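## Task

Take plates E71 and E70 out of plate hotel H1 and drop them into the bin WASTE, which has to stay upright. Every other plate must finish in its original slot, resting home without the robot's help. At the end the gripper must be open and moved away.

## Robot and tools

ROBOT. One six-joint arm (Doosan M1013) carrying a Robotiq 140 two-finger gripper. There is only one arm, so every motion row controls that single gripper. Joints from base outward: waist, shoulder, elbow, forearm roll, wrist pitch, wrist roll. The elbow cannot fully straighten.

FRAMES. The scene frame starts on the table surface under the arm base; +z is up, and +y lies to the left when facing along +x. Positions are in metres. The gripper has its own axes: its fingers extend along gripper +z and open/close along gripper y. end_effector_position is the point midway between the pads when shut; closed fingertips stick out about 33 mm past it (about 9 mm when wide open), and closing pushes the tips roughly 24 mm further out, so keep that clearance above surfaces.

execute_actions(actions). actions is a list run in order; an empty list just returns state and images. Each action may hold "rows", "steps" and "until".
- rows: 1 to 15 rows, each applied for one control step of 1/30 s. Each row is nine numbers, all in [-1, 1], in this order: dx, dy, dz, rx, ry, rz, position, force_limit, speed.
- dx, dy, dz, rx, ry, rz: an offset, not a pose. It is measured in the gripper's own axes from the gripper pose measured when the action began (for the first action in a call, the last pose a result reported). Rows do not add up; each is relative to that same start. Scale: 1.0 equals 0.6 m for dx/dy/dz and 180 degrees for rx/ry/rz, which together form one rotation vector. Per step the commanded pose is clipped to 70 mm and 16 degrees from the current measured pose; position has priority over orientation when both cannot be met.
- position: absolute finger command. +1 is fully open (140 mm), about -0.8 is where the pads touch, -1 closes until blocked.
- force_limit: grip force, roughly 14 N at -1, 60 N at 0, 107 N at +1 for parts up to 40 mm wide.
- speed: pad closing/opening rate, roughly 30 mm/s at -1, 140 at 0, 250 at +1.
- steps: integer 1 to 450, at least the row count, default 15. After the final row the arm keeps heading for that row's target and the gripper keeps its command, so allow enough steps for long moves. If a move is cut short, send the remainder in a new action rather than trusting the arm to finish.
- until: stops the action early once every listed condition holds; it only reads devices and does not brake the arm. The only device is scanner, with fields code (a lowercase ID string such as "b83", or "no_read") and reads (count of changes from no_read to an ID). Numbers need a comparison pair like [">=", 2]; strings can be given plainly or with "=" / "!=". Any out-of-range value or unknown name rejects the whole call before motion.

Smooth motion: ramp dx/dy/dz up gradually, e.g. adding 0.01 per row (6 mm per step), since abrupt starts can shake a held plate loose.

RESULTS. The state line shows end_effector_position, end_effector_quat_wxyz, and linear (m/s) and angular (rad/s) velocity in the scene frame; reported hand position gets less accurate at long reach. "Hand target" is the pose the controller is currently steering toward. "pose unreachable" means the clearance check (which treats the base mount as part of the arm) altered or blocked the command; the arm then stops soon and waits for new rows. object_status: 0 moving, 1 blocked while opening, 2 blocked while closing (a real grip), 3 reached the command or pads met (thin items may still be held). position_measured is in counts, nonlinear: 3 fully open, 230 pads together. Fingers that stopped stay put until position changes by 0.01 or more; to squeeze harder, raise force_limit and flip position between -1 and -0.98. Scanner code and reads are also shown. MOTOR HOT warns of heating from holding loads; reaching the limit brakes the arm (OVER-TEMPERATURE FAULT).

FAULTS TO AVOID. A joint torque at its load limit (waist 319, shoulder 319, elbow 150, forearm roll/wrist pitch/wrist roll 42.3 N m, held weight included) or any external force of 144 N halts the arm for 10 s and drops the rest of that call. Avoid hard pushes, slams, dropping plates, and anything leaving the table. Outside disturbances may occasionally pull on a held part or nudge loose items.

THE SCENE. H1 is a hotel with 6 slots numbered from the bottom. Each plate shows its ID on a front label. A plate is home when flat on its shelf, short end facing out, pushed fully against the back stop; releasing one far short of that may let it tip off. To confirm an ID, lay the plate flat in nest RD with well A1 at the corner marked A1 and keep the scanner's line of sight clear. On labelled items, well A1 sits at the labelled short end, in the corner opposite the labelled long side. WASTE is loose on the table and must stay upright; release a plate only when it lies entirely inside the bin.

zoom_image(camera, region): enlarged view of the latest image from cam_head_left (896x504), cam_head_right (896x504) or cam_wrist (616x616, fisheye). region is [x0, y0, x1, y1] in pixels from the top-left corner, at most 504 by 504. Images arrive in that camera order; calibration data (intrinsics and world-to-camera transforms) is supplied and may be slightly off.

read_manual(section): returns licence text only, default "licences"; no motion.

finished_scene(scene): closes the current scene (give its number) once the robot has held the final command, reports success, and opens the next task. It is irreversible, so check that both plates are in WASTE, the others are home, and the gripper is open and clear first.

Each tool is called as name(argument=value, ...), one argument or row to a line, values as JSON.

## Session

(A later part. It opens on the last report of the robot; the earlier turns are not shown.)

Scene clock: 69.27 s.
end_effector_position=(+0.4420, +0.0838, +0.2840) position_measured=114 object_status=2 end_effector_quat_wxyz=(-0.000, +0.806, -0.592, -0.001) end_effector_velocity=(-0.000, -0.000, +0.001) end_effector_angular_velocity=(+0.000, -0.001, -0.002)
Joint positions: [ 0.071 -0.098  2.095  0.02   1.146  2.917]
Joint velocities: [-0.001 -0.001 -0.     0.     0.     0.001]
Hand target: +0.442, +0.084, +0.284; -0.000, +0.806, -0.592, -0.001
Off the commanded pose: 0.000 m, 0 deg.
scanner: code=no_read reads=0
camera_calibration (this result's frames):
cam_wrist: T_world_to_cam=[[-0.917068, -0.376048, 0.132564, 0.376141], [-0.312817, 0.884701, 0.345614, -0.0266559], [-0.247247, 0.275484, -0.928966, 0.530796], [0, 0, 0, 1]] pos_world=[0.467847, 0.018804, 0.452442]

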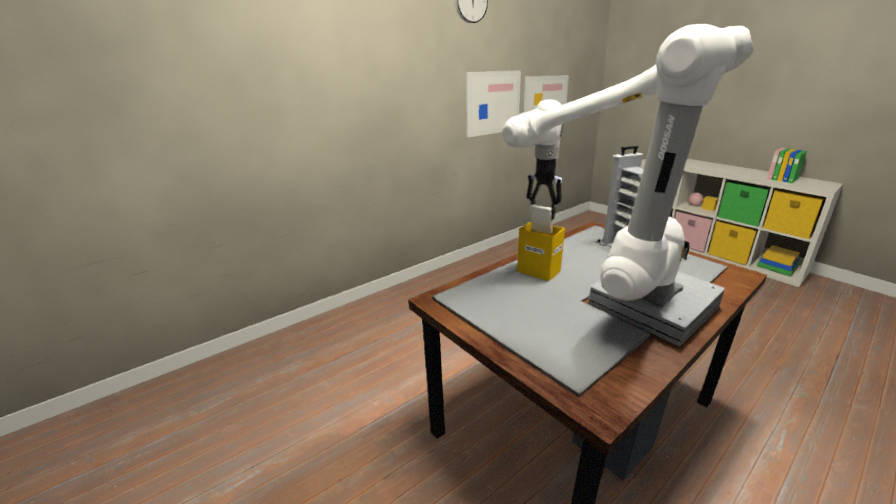

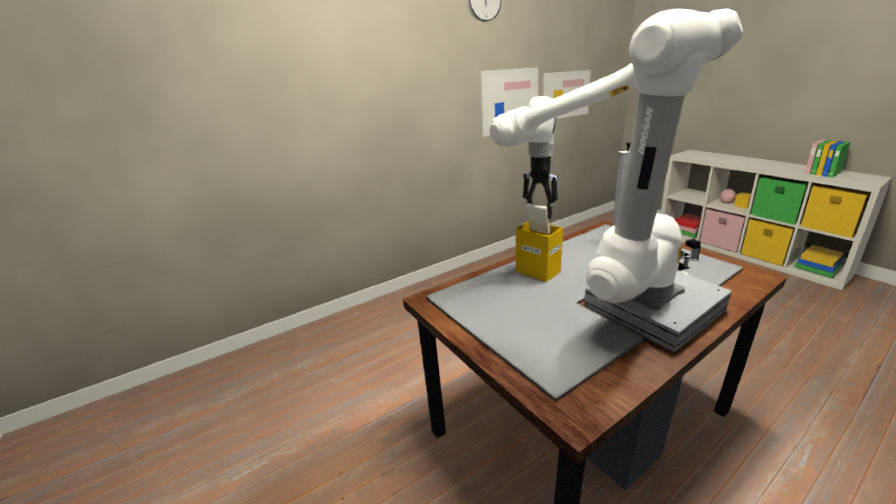

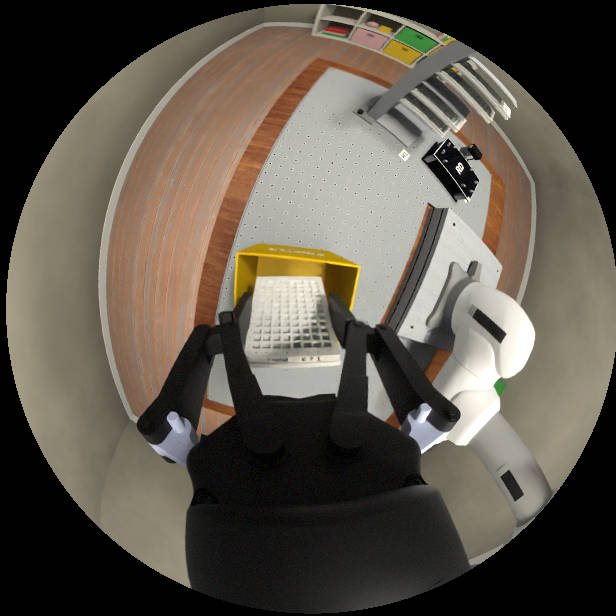

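execute_actions(
  actions=[
    {"rows":[[0,0.003,0.02,0,0,0,-1,0.5,0],[0,0.006,0.05,0,0,0,-1,0.5,0],[0,0.006,0.152,0,0,0,-1,0.5,0]],"steps":24},
    {"rows":[[0,0,0,0,0,0,0.25,-1,-0.5]],"steps":14},
    {"rows":[[0,0,-0.02,0,0,0,0.25,-1,-0.5],[0,0,-0.05,0,0,0,0.25,-1,-0.5],[0,0,-0.6,0,0,0,0.25,-1,-0.5]],"steps":36},
  ],
)

Scene clock: 76.77 s.
end_effector_position=(+0.4385, +0.0823, +0.5528) position_measured=98 object_status=3 end_effector_quat_wxyz=(-0.000, +0.806, -0.592, -0.001) end_effector_velocity=(-0.000, -0.001, +0.000) end_effector_angular_velocity=(+0.001, -0.001, -0.001)
Joint positions: [ 0.058 -0.183  1.673  0.018  1.653  2.914]
Joint velocities: [-0.002 -0.001 -0.     0.001 -0.    -0.   ]
Hand target: +0.438, +0.082, +0.553; -0.000, +0.806, -0.592, -0.001
Off the commanded pose: 0.001 m, 0 deg.
scanner: code=no_read reads=0
camera_calibration (this result's frames):
cam_wrist: T_world_to_cam=[[-0.917135, -0.375861, 0.132639, 0.336654], [-0.312644, 0.884805, 0.345504, -0.119295], [-0.247221, 0.275405, -0.928996, 0.780023], [0, 0, 0, 1]] pos_world=[0.464298, 0.0172657, 0.721202]

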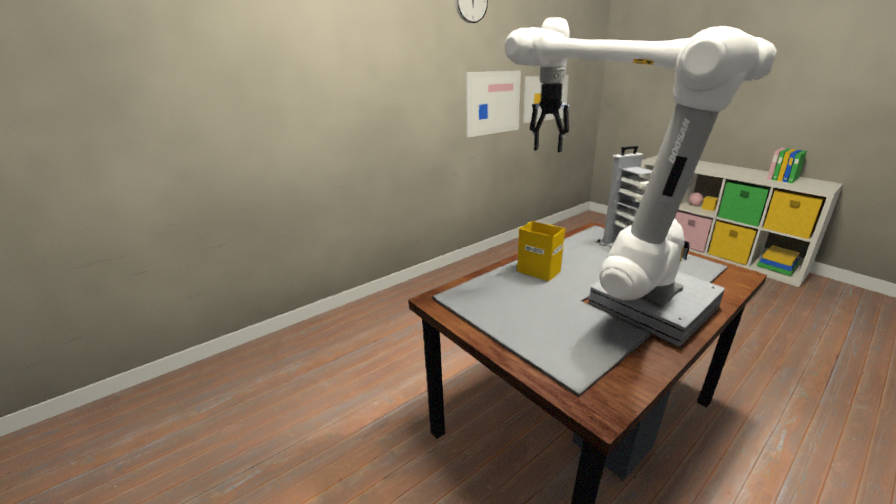

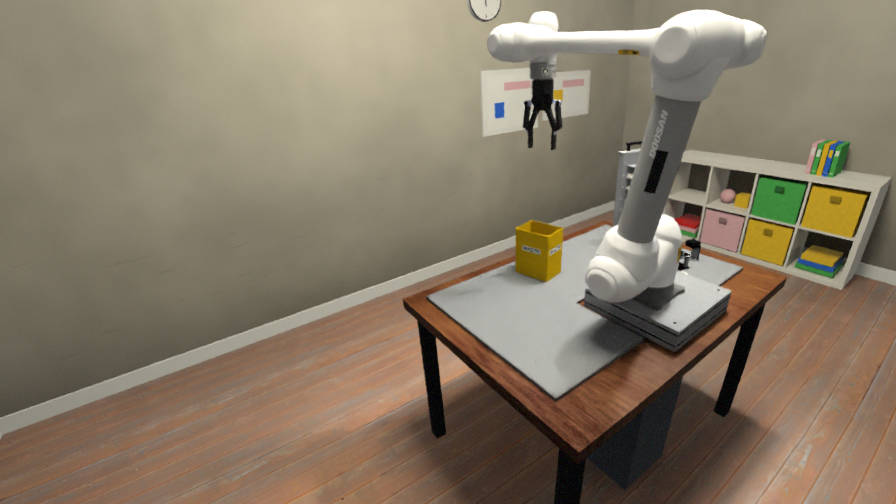

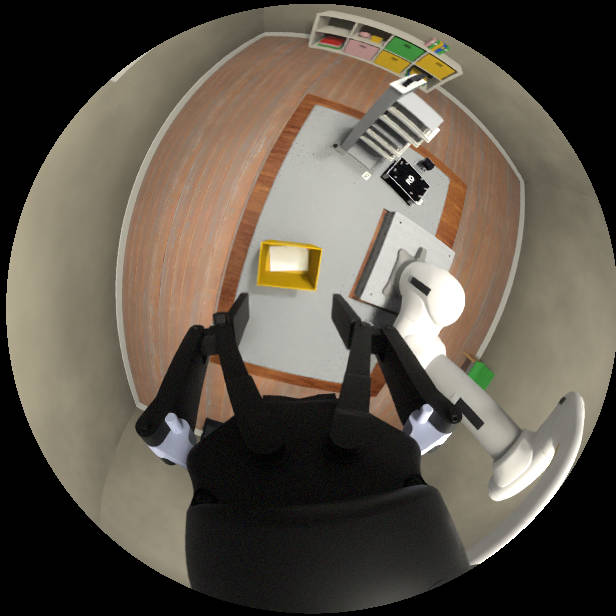

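execute_actions(
  actions=[
    {"rows":[[0.02,0.02,0,0,0,0,0.55,-1,0],[0.05,0.05,0,0,0,-0.03,0.55,-1,0],[0.615,0.61,-0.05,0,0,-0.303,0.55,-1,0]],"steps":55},
    {"rows":[[0,0,0.08,0,0.389,0,0.55,-1,0]],"steps":45},
  ],
)

Scene clock: 83.13 s.
end_effector_position=(+0.2017, -0.3787, +0.5342) position_measured=59 object_status=3 end_effector_quat_wxyz=(+0.088, +0.809, -0.128, +0.567) end_effector_velocity=(-0.000, +0.000, +0.001) end_effector_angular_velocity=(-0.003, +0.001, -0.000)
Joint positions: [-2.014 -0.378  2.247  1.196  1.575 -0.301]
Joint velocities: [-0.001 -0.002 -0.     0.     0.    -0.001]
Hand target: +0.202, -0.379, +0.534; +0.088, +0.809, -0.128, +0.567
Off the commanded pose: 0.001 m, 0 deg.
scanner: code=no_read reads=0
camera_calibration (this result's frames):
cam_wrist: T_world_to_cam=[[-0.394266, -0.910951, 0.121338, -0.353297], [-0.622836, 0.167783, -0.764149, 0.604759], [0.675744, -0.376852, -0.633524, 0.240128], [0, 0, 0, 1]] pos_world=[0.0751072, -0.332812, 0.657122]

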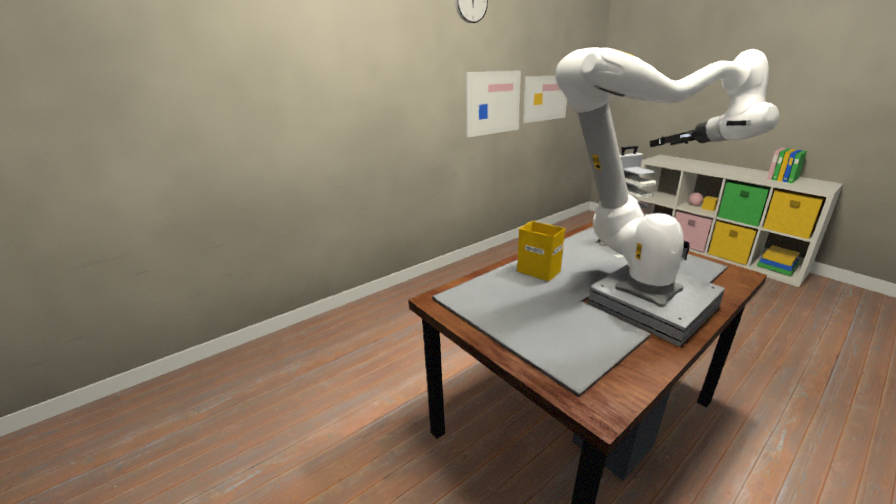

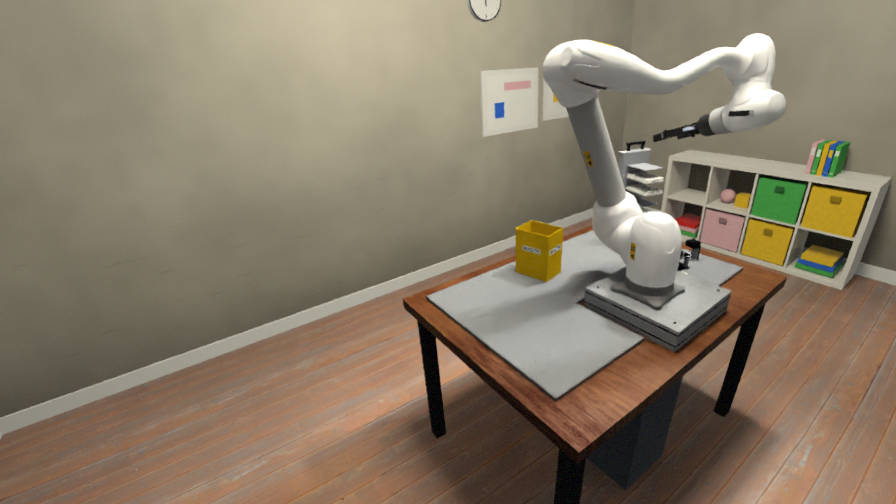

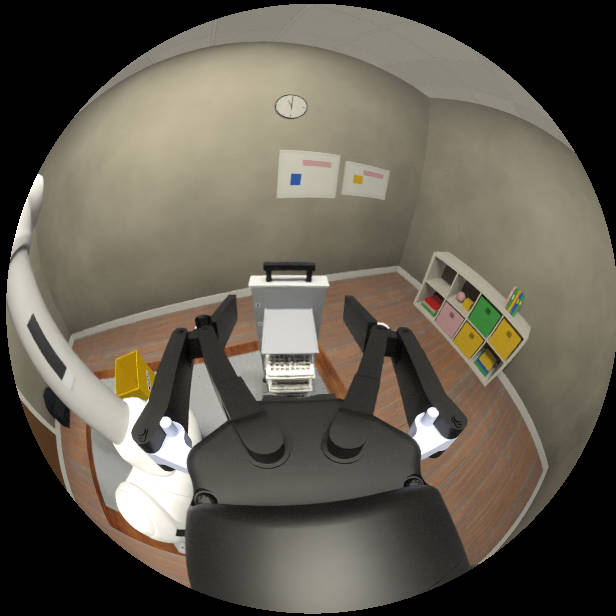

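execute_actions(
  actions=[
    {"rows":[[-0.03,0,0.01,0,0,0,0.55,-1,0],[-0.265,0.004,0.096,0,0,0,0.55,-1,0]],"steps":28},
  ],
)

zoom_image(
  camera="cam_wrist",
  region=[190,200,400,410],
)

zoom_image(
  camera="cam_head_right",
  region=[600,120,760,230],
)

Scene clock: 87.23 s.
end_effector_position=(+0.2008, -0.3808, +0.3653) position_measured=59 object_status=3 end_effector_quat_wxyz=(+0.089, +0.809, -0.128, +0.567) end_effector_velocity=(-0.000, +0.000, +0.001) end_effector_angular_velocity=(-0.002, +0.001, -0.000)
Joint positions: [-2.019 -0.191  2.475  1.221  1.43  -0.692]
Joint velocities: [-0.    -0.003 -0.    -0.    -0.     0.   ]
Hand target: +0.201, -0.381, +0.365; +0.089, +0.809, -0.128, +0.567
Off the commanded pose: 0.000 m, 0 deg.
scanner: code=no_read reads=0
camera_calibration (this result's frames):
cam_wrist: T_world_to_cam=[[-0.394543, -0.910817, 0.121438, -0.335099], [-0.622401, 0.167675, -0.764527, 0.475517], [0.675983, -0.377222, -0.633049, 0.132608], [0, 0, 0, 1]] pos_world=[0.0741101, -0.334924, 0.488187]

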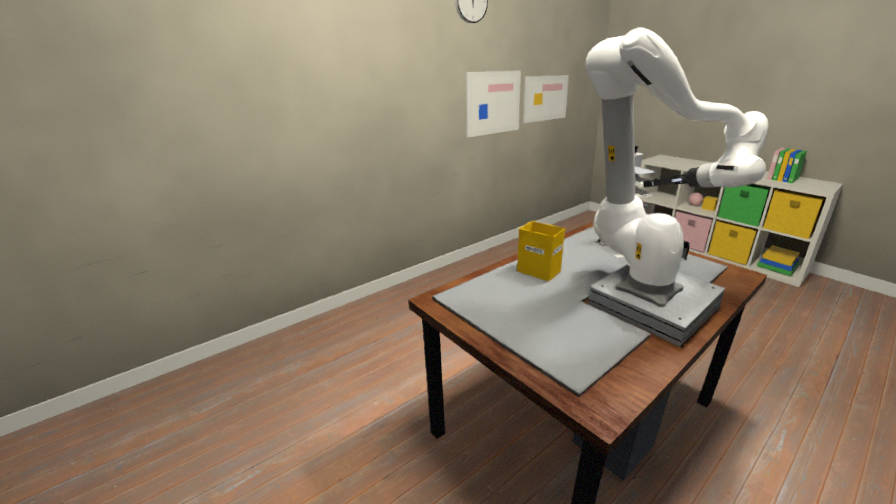

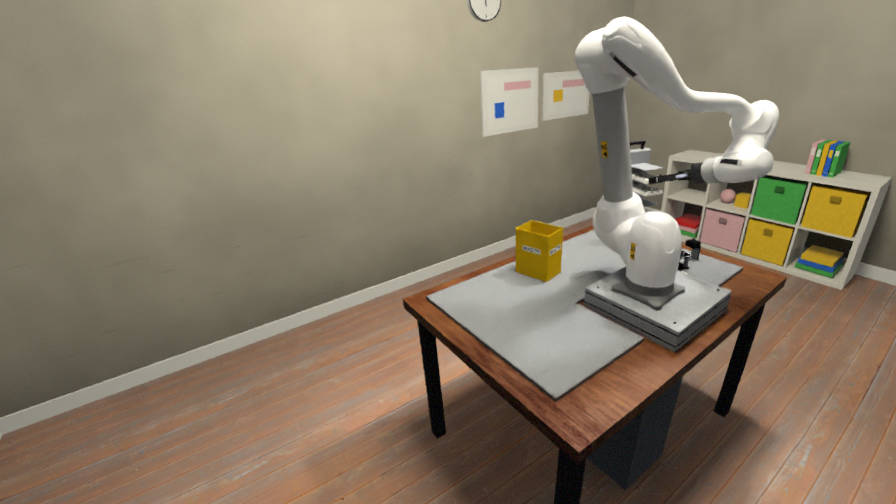

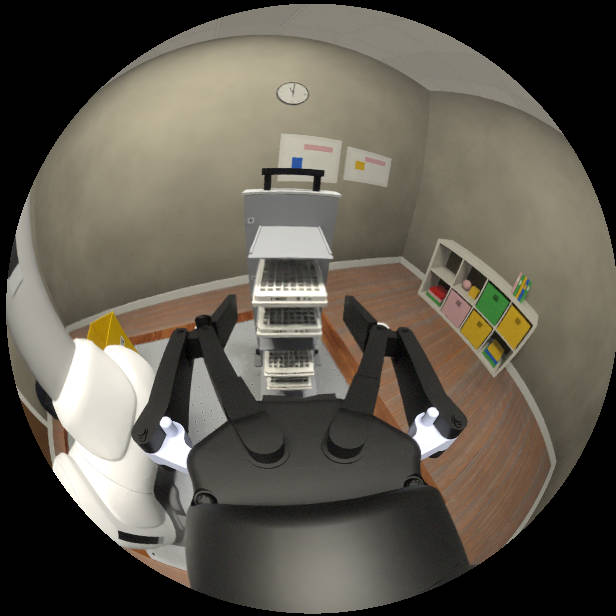

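Region (190, 200, 400, 410) of cam_wrist's 616x616 image, scaled by 2.400, with more detail than that image has.

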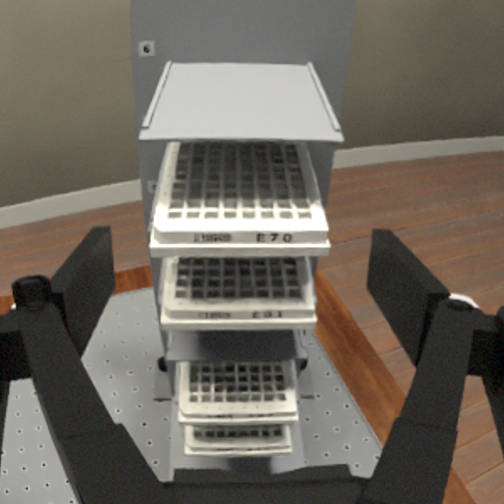

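Region (600, 120, 760, 230) of cam_head_right's 896x504 image, scaled by 3.150, with more detail than that image has; it fills the top 346 rows of this view, and the rest is white.

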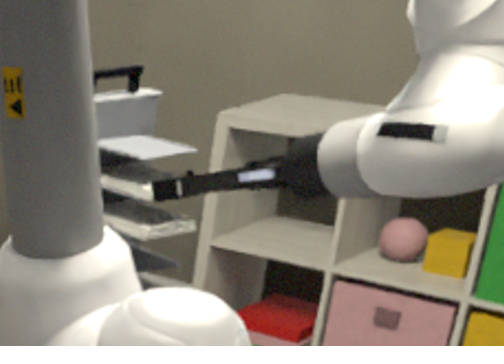

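execute_actions(
  actions=[
    {"rows":[[0.01,0,0.015,0,0,0,0.55,-1,0],[0.025,0,0.06,0,0,0,0.55,-1,0],[0.051,0,0.125,0,0,0,0.55,-1,0]],"steps":20},
    {"rows":[[0,0,0,0,0,0,0.05,-0.8,-0.3]],"steps":20},
  ],
)

Scene clock: 93.53 s.
end_effector_position=(+0.2777, -0.4058, +0.3684) position_measured=107 object_status=2 end_effector_quat_wxyz=(+0.089, +0.809, -0.128, +0.567) end_effector_velocity=(-0.000, -0.001, -0.000) end_effector_angular_velocity=(+0.002, -0.001, -0.001)
Joint positions: [-1.758 -0.175  2.457  1.379  1.24  -0.636]
Joint velocities: [-0.     0.002  0.     0.001 -0.     0.   ]
Hand target: +0.278, -0.406, +0.368; +0.089, +0.809, -0.128, +0.567
Off the commanded pose: 0.000 m, 0 deg.
scanner: code=no_read reads=0
camera_calibration (this result's frames):
cam_wrist: T_world_to_cam=[[-0.394553, -0.910809, 0.121469, -0.327852], [-0.622371, 0.167641, -0.764559, 0.529921], [0.676004, -0.377258, -0.633004, 0.0731709], [0, 0, 0, 1]] pos_world=[0.150989, -0.359843, 0.491298]

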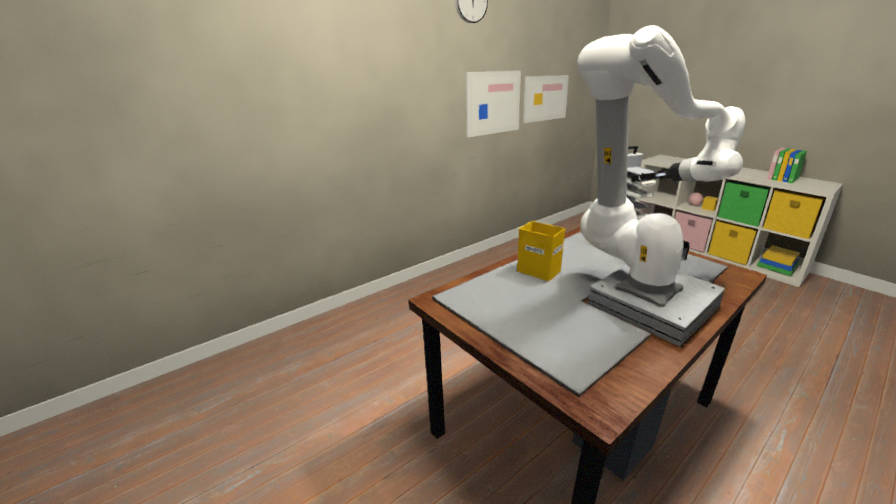

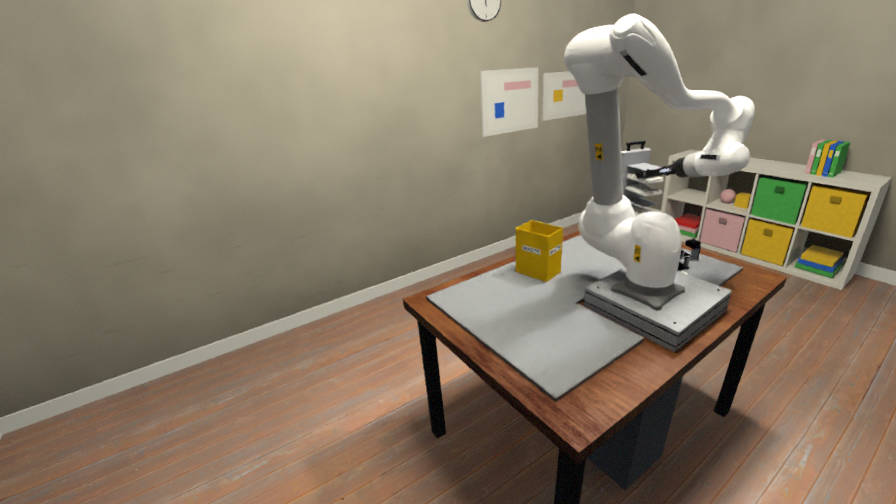

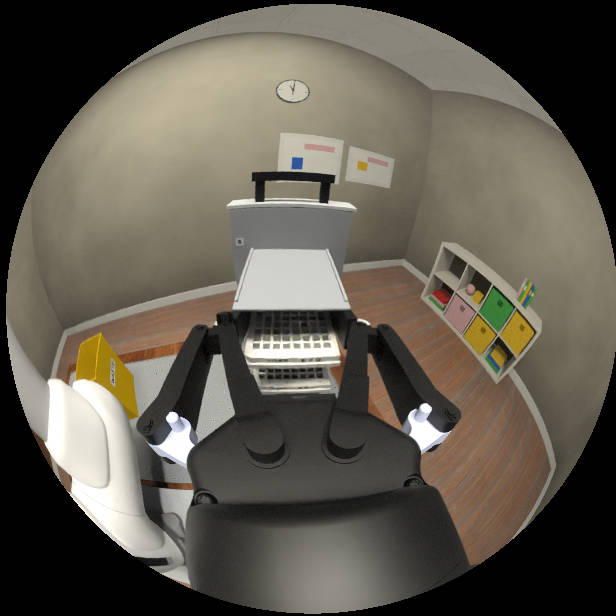

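execute_actions(
  actions=[
    {"rows":[[0,0,0,0,0,0,0.3,-0.8,-0.3]],"steps":7},
    {"rows":[[0.005,0,-0.002,0,0,0,0.3,-0.8,-0.3]],"steps":8},
    {"rows":[[0,0,0,0,0,0,-1,0.5,-0.6]],"steps":16},
  ],
)

Scene clock: 98.23 s.
end_effector_position=(+0.2776, -0.4056, +0.3713) position_measured=114 object_status=2 end_effector_quat_wxyz=(+0.088, +0.809, -0.128, +0.567) end_effector_velocity=(-0.000, -0.001, -0.001) end_effector_angular_velocity=(+0.002, -0.001, -0.001)
Joint positions: [-1.758 -0.18   2.454  1.376  1.242 -0.627]
Joint velocities: [-0.001  0.002 -0.     0.001 -0.     0.   ]
Hand target: +0.278, -0.406, +0.371; +0.088, +0.809, -0.128, +0.567
Off the commanded pose: 0.000 m, 0 deg.
scanner: code=no_read reads=0
camera_calibration (this result's frames):
cam_wrist: T_world_to_cam=[[-0.394462, -0.910881, 0.121225, -0.328072], [-0.622684, 0.167948, -0.764237, 0.532127], [0.67577, -0.376947, -0.63344, 0.0755075], [0, 0, 0, 1]] pos_world=[0.150909, -0.359742, 0.494271]

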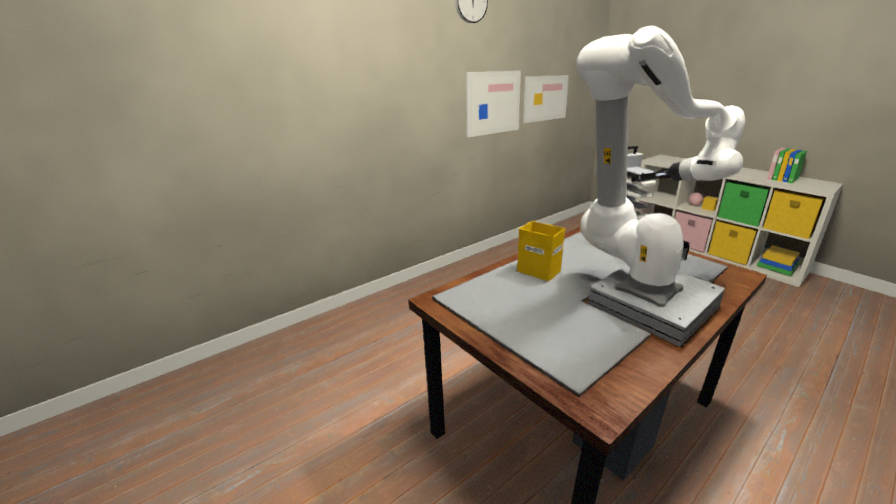

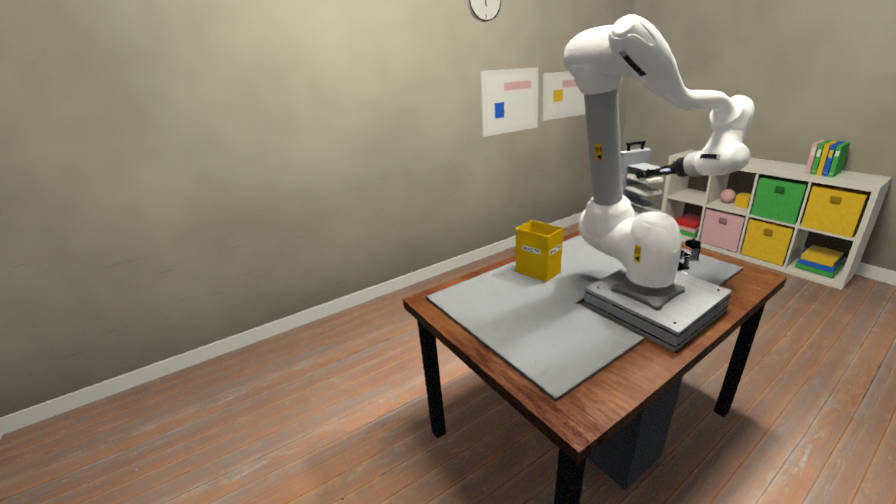

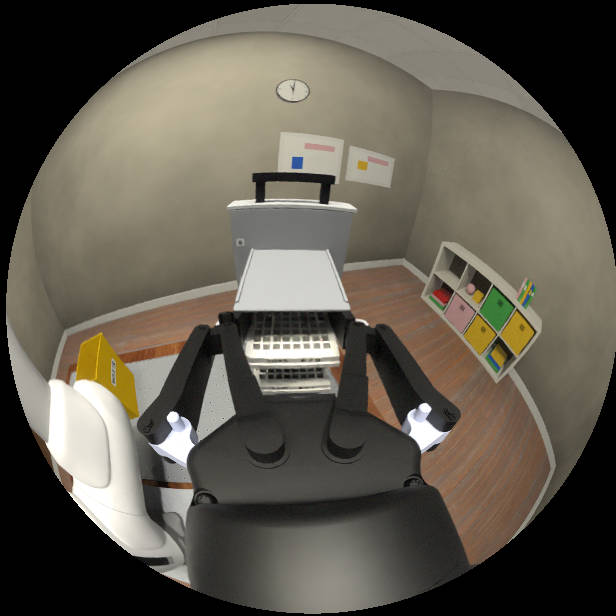

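execute_actions(
  actions=[
    {"rows":[[0.008,0,-0.003,0,0,0,-1,0.5,0]],"steps":7},
    {"rows":[[-0.004,0,-0.01,0,0,0,-1,0.5,0],[-0.01,0,-0.028,0,0,0,-1,0.5,0],[-0.02,0,-0.055,0,0,0,-1,0.5,0],[-0.08,0,-0.219,0,0,0,-1,0.5,0]],"steps":26},
  ],
)

Scene clock: 111.20 s.
end_effector_position=(+0.2769, -0.4047, +0.3695) position_measured=115 object_status=2 end_effector_quat_wxyz=(+0.088, +0.811, -0.129, +0.564) end_effector_velocity=(-0.000, -0.000, -0.000) end_effector_angular_velocity=(+0.000, +0.000, -0.000)
Joint positions: [-1.758 -0.183  2.454  1.368  1.238 -0.622]
Joint velocities: [ 0.     0.001 -0.     0.    -0.001 -0.001]
Hand target: +0.277, -0.405, +0.370; +0.088, +0.811, -0.129, +0.564
Off the commanded pose: 0.007 m, 0 deg.
FORCE FAULT: contact force on the arm reached its limit, and the arm stopped for 10 seconds. The contact can be on any part of the arm, not only on its tool. The arm's remaining commands of this call were not run. The arm holds still and accepts commands again. Move the arm away from the contact; if what it grips holds it there, let go first. Pushing or pulling that hard again can fault the arm again.
scanner: code=no_read reads=0
camera_calibration (this result's frames):
cam_wrist: T_world_to_cam=[[-0.393574, -0.911257, 0.121289, -0.327736], [-0.628231, 0.17029, -0.759162, 0.530777], [0.671137, -0.374984, -0.639502, 0.0795137], [0, 0, 0, 1]] pos_world=[0.151098, -0.359221, 0.493545]

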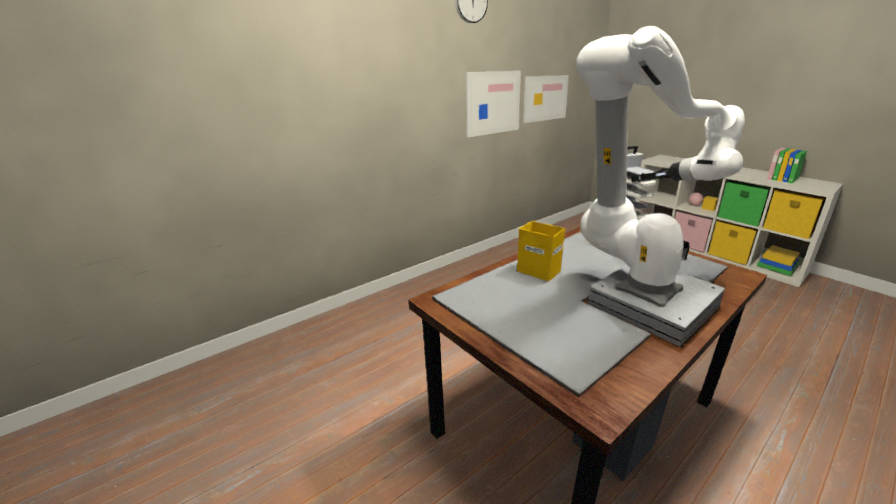

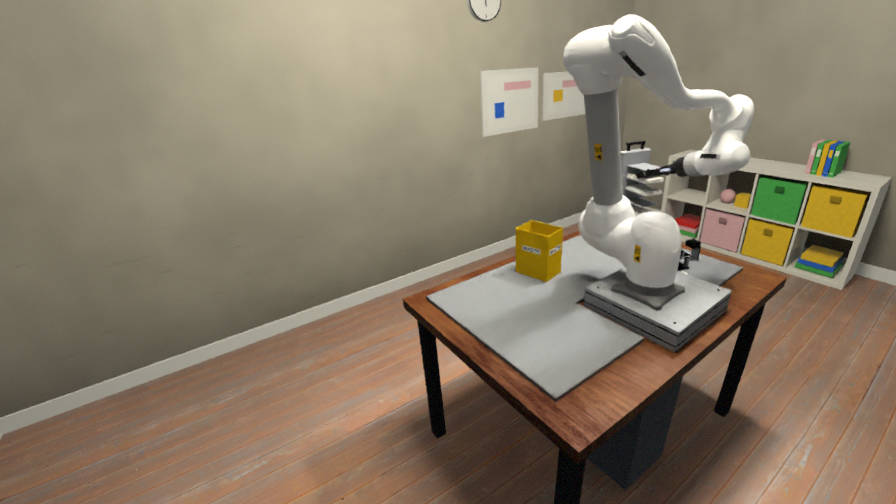

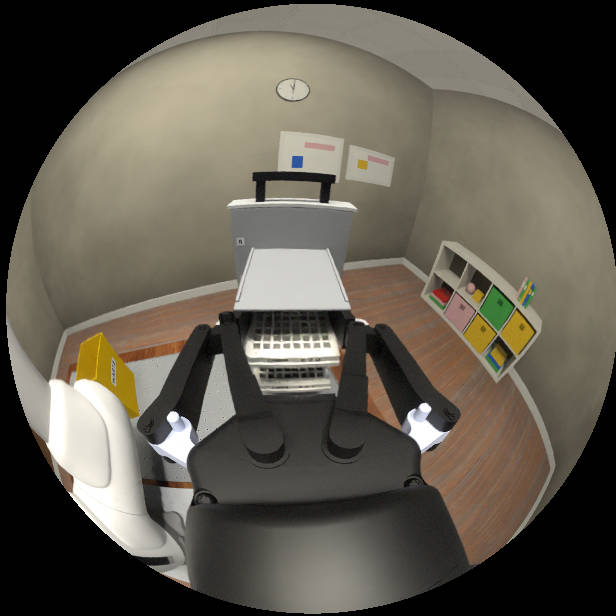

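Fingers hit shelf 6; pull level instead, slowly.

execute_actions(
  actions=[
    {"rows":[[-0.001,0,-0.004,0,0,0,-1,0.5,0],[-0.003,0,-0.009,0,0,0,-1,0.5,0],[-0.005,0,-0.015,0,0,0,-1,0.5,0],[-0.007,0,-0.022,0,0,0,-1,0.5,0],[-0.009,0,-0.03,0,0,0,-1,0.5,0],[-0.012,0,-0.04,0,0,0,-1,0.5,0],[-0.015,0,-0.05,0,0,0,-1,0.5,0]],"steps":16},
  ],
)

Scene clock: 114.50 s.
end_effector_position=(+0.2472, -0.3950, +0.3715) position_measured=117 object_status=2 end_effector_quat_wxyz=(+0.088, +0.811, -0.129, +0.564) end_effector_velocity=(+0.000, +0.000, -0.000) end_effector_angular_velocity=(+0.002, -0.000, +0.000)
Joint positions: [-1.858 -0.199  2.46   1.307  1.315 -0.63 ]
Joint velocities: [ 0.     0.001 -0.    -0.     0.     0.002]
Hand target: +0.247, -0.395, +0.372; +0.088, +0.811, -0.129, +0.564
Off the commanded pose: 0.000 m, 0 deg.
scanner: code=no_read reads=0
camera_calibration (this result's frames):
cam_wrist: T_world_to_cam=[[-0.393554, -0.91128, 0.121179, -0.330808], [-0.628244, 0.170372, -0.759133, 0.512036], [0.671137, -0.37489, -0.639557, 0.104386], [0, 0, 0, 1]] pos_world=[0.121435, -0.349562, 0.495551]

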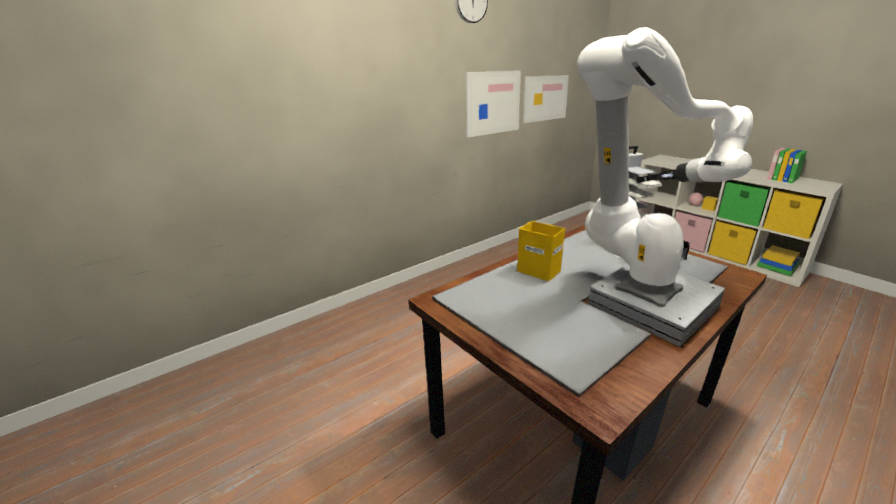

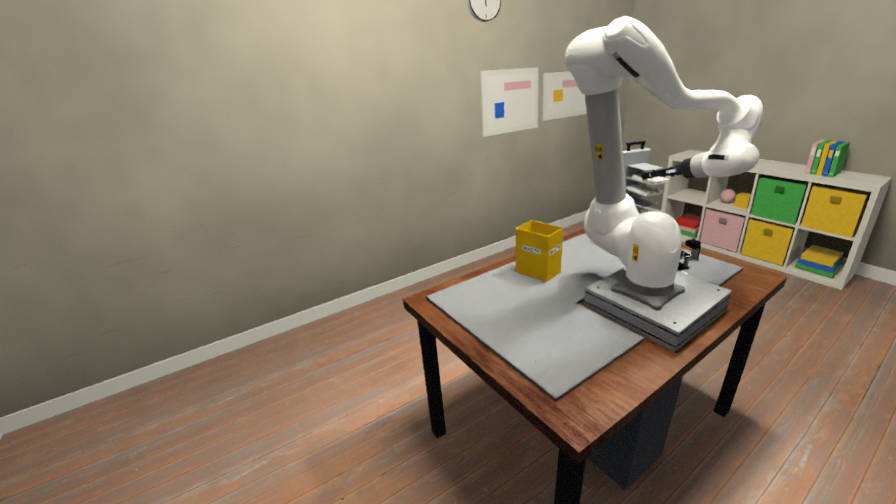

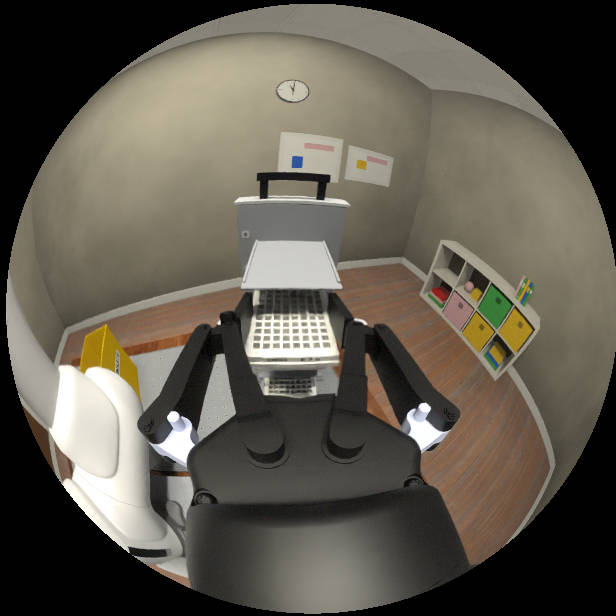

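execute_actions(
  actions=[
    {"rows":[[0,0,-0.006,0,0,0,-1,0.5,0],[-0.002,0,-0.015,0,0,0,-1,0.5,0],[-0.005,0,-0.028,0,0,0,-1,0.5,0],[-0.009,0,-0.042,0,0,0,-1,0.5,0],[-0.014,0,-0.058,0,0,0,-1,0.5,0],[-0.02,0,-0.075,0,0,0,-1,0.5,0],[-0.026,0,-0.092,0,0,0,-1,0.5,0],[-0.032,0,-0.11,0,0,0,-1,0.5,0],[-0.038,0,-0.128,0,0,0,-1,0.5,0],[-0.044,0,-0.145,0,0,0,-1,0.5,0],[-0.05,0,-0.16,0,0,0,-1,0.5,0],[-0.054,0,-0.172,0,0,0,-1,0.5,0]],"steps":22},
  ],
)

Scene clock: 119.80 s.
end_effector_position=(+0.1446, -0.3618, +0.3773) position_measured=117 object_status=2 end_effector_quat_wxyz=(+0.088, +0.811, -0.129, +0.564) end_effector_velocity=(-0.000, +0.001, +0.000) end_effector_angular_velocity=(-0.000, -0.000, +0.002)
Joint positions: [-2.205 -0.205  2.45   1.097  1.572 -0.712]
Joint velocities: [-0.002 -0.001 -0.    -0.002  0.003 -0.001]
Hand target: +0.145, -0.362, +0.377; +0.088, +0.811, -0.129, +0.564
Off the commanded pose: 0.000 m, 0 deg.
scanner: code=no_read reads=0
camera_calibration (this result's frames):
cam_wrist: T_world_to_cam=[[-0.393641, -0.911251, 0.121112, -0.341566], [-0.628256, 0.170504, -0.759093, 0.446318], [0.671075, -0.374899, -0.639616, 0.189388], [0, 0, 0, 1]] pos_world=[0.018855, -0.31635, 0.501301]

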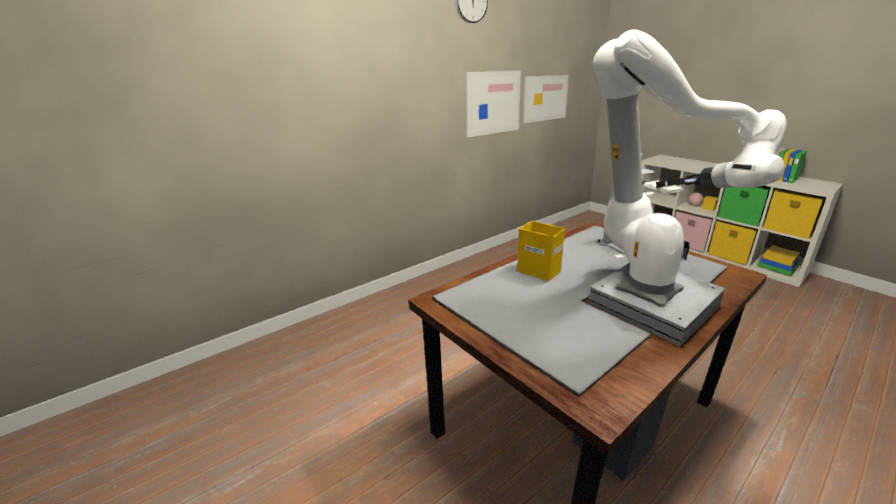

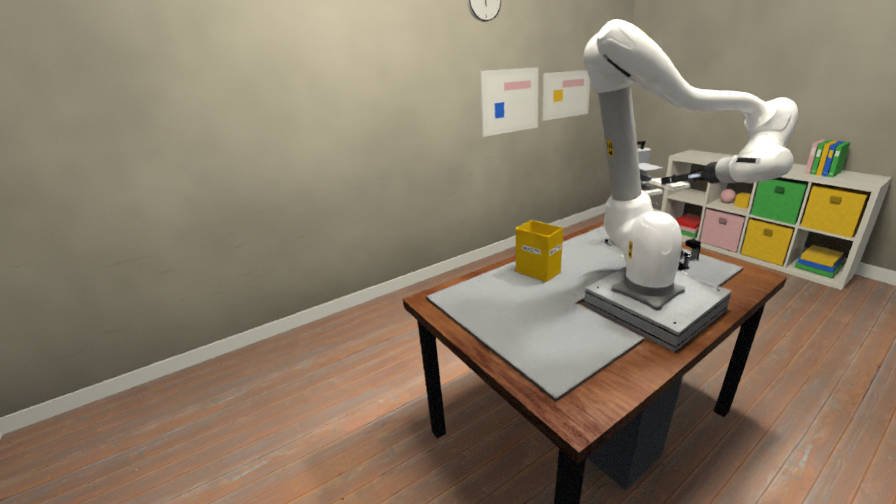

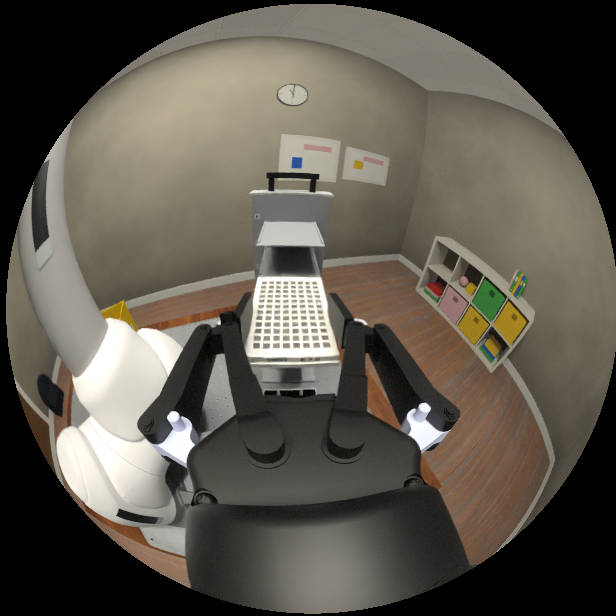

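execute_actions(
  actions=[
    {"rows":[[0.008,0,-0.003,0,0,0,-1,0.5,0],[0.02,0,-0.007,0,0,0,-1,0.5,0],[0.04,0,-0.015,0,0,0,-1,0.5,0],[0.065,0,-0.024,0,0,0,-1,0.5,0],[0.09,0,-0.033,0,0,0,-1,0.5,0],[0.12,0,-0.044,0,0,0,-1,0.5,0],[0.15,0,-0.055,0,0,0,-1,0.5,0],[0.18,0,-0.066,0,0,0,-1,0.5,0],[0.21,0,-0.077,0,0,0,-1,0.5,0],[0.24,0,-0.088,0,0,0,-1,0.5,0],[0.27,0,-0.099,0,0,0,-1,0.5,0],[0.3,0,-0.11,0,0,0,-1,0.5,0],[0.33,0,-0.12,0,0,0,-1,0.5,0]],"steps":22},
    {"rows":[[0,0,0,0,-0.01,0,-1,0.5,0],[0,0,0.01,0,-0.03,0,-1,0.5,0],[0.01,0,0.02,0,-0.06,0,-1,0.5,0],[0.034,0,0.094,0,-0.386,0,-1,0.5,0]],"steps":48},
  ],
)

Scene clock: 127.53 s.
end_effector_position=(+0.2025, -0.3811, +0.5871) position_measured=117 object_status=2 end_effector_quat_wxyz=(-0.002, +0.988, -0.156, +0.000) end_effector_velocity=(-0.001, +0.000, +0.000) end_effector_angular_velocity=(+0.000, +0.001, -0.000)
Joint positions: [-1.191 -0.178  1.621  0.007  1.718  0.713]
Joint velocities: [-0.001 -0.     0.    -0.     0.001 -0.001]
Hand target: +0.203, -0.381, +0.587; -0.002, +0.988, -0.156, +0.000
Off the commanded pose: 0.001 m, 0 deg.
scanner: code=no_read reads=0
camera_calibration (this result's frames):
cam_wrist: T_world_to_cam=[[-0.22615, -0.965552, 0.128707, -0.42079], [-0.902949, 0.257364, 0.344161, 0.0862703], [-0.36543, -0.0383834, -0.930047, 0.786126], [0, 0, 0, 1]] pos_world=[0.27001, -0.398323, 0.755602]

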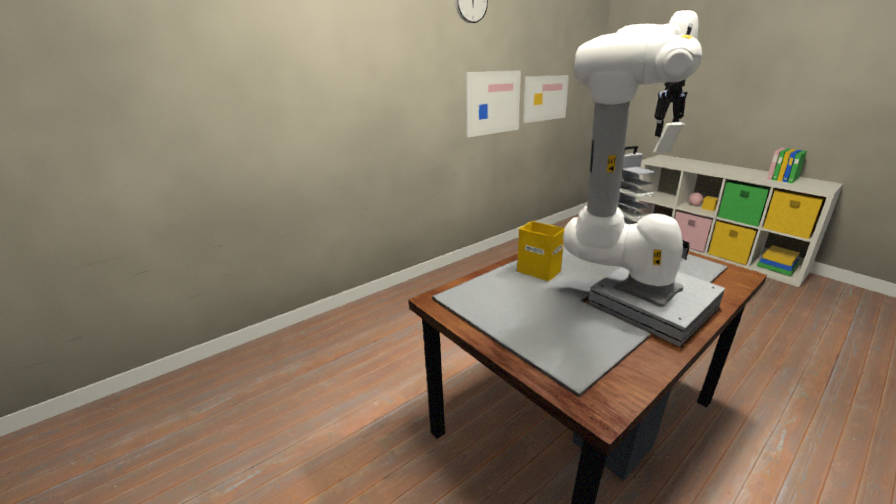

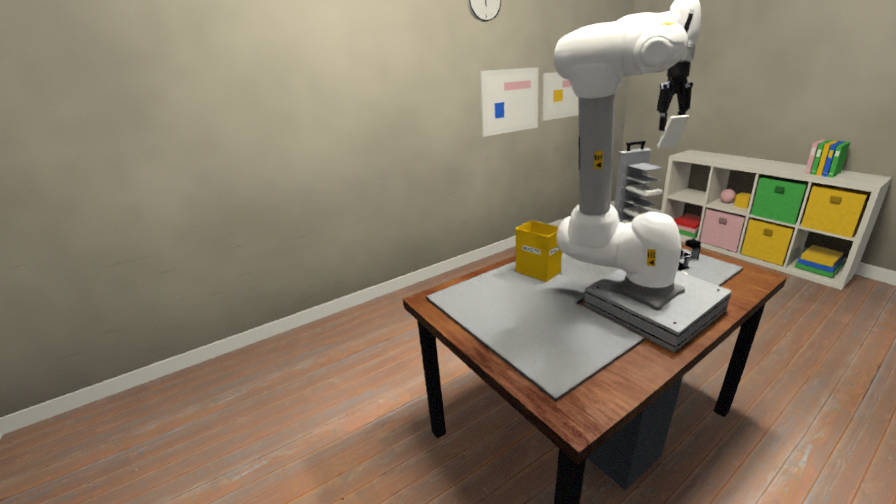

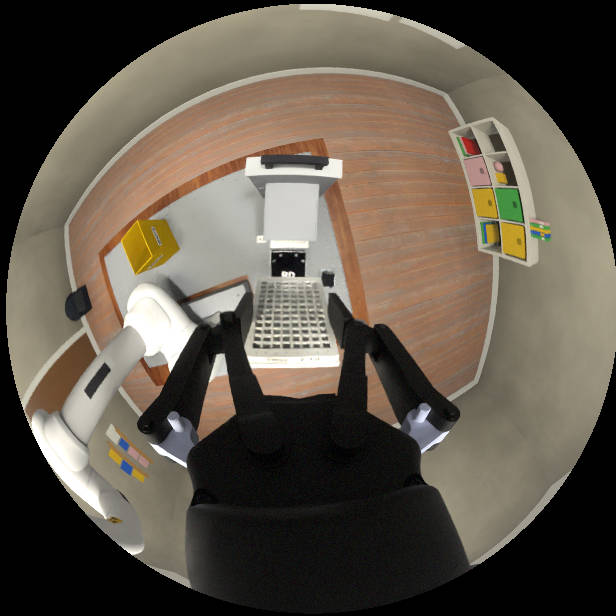

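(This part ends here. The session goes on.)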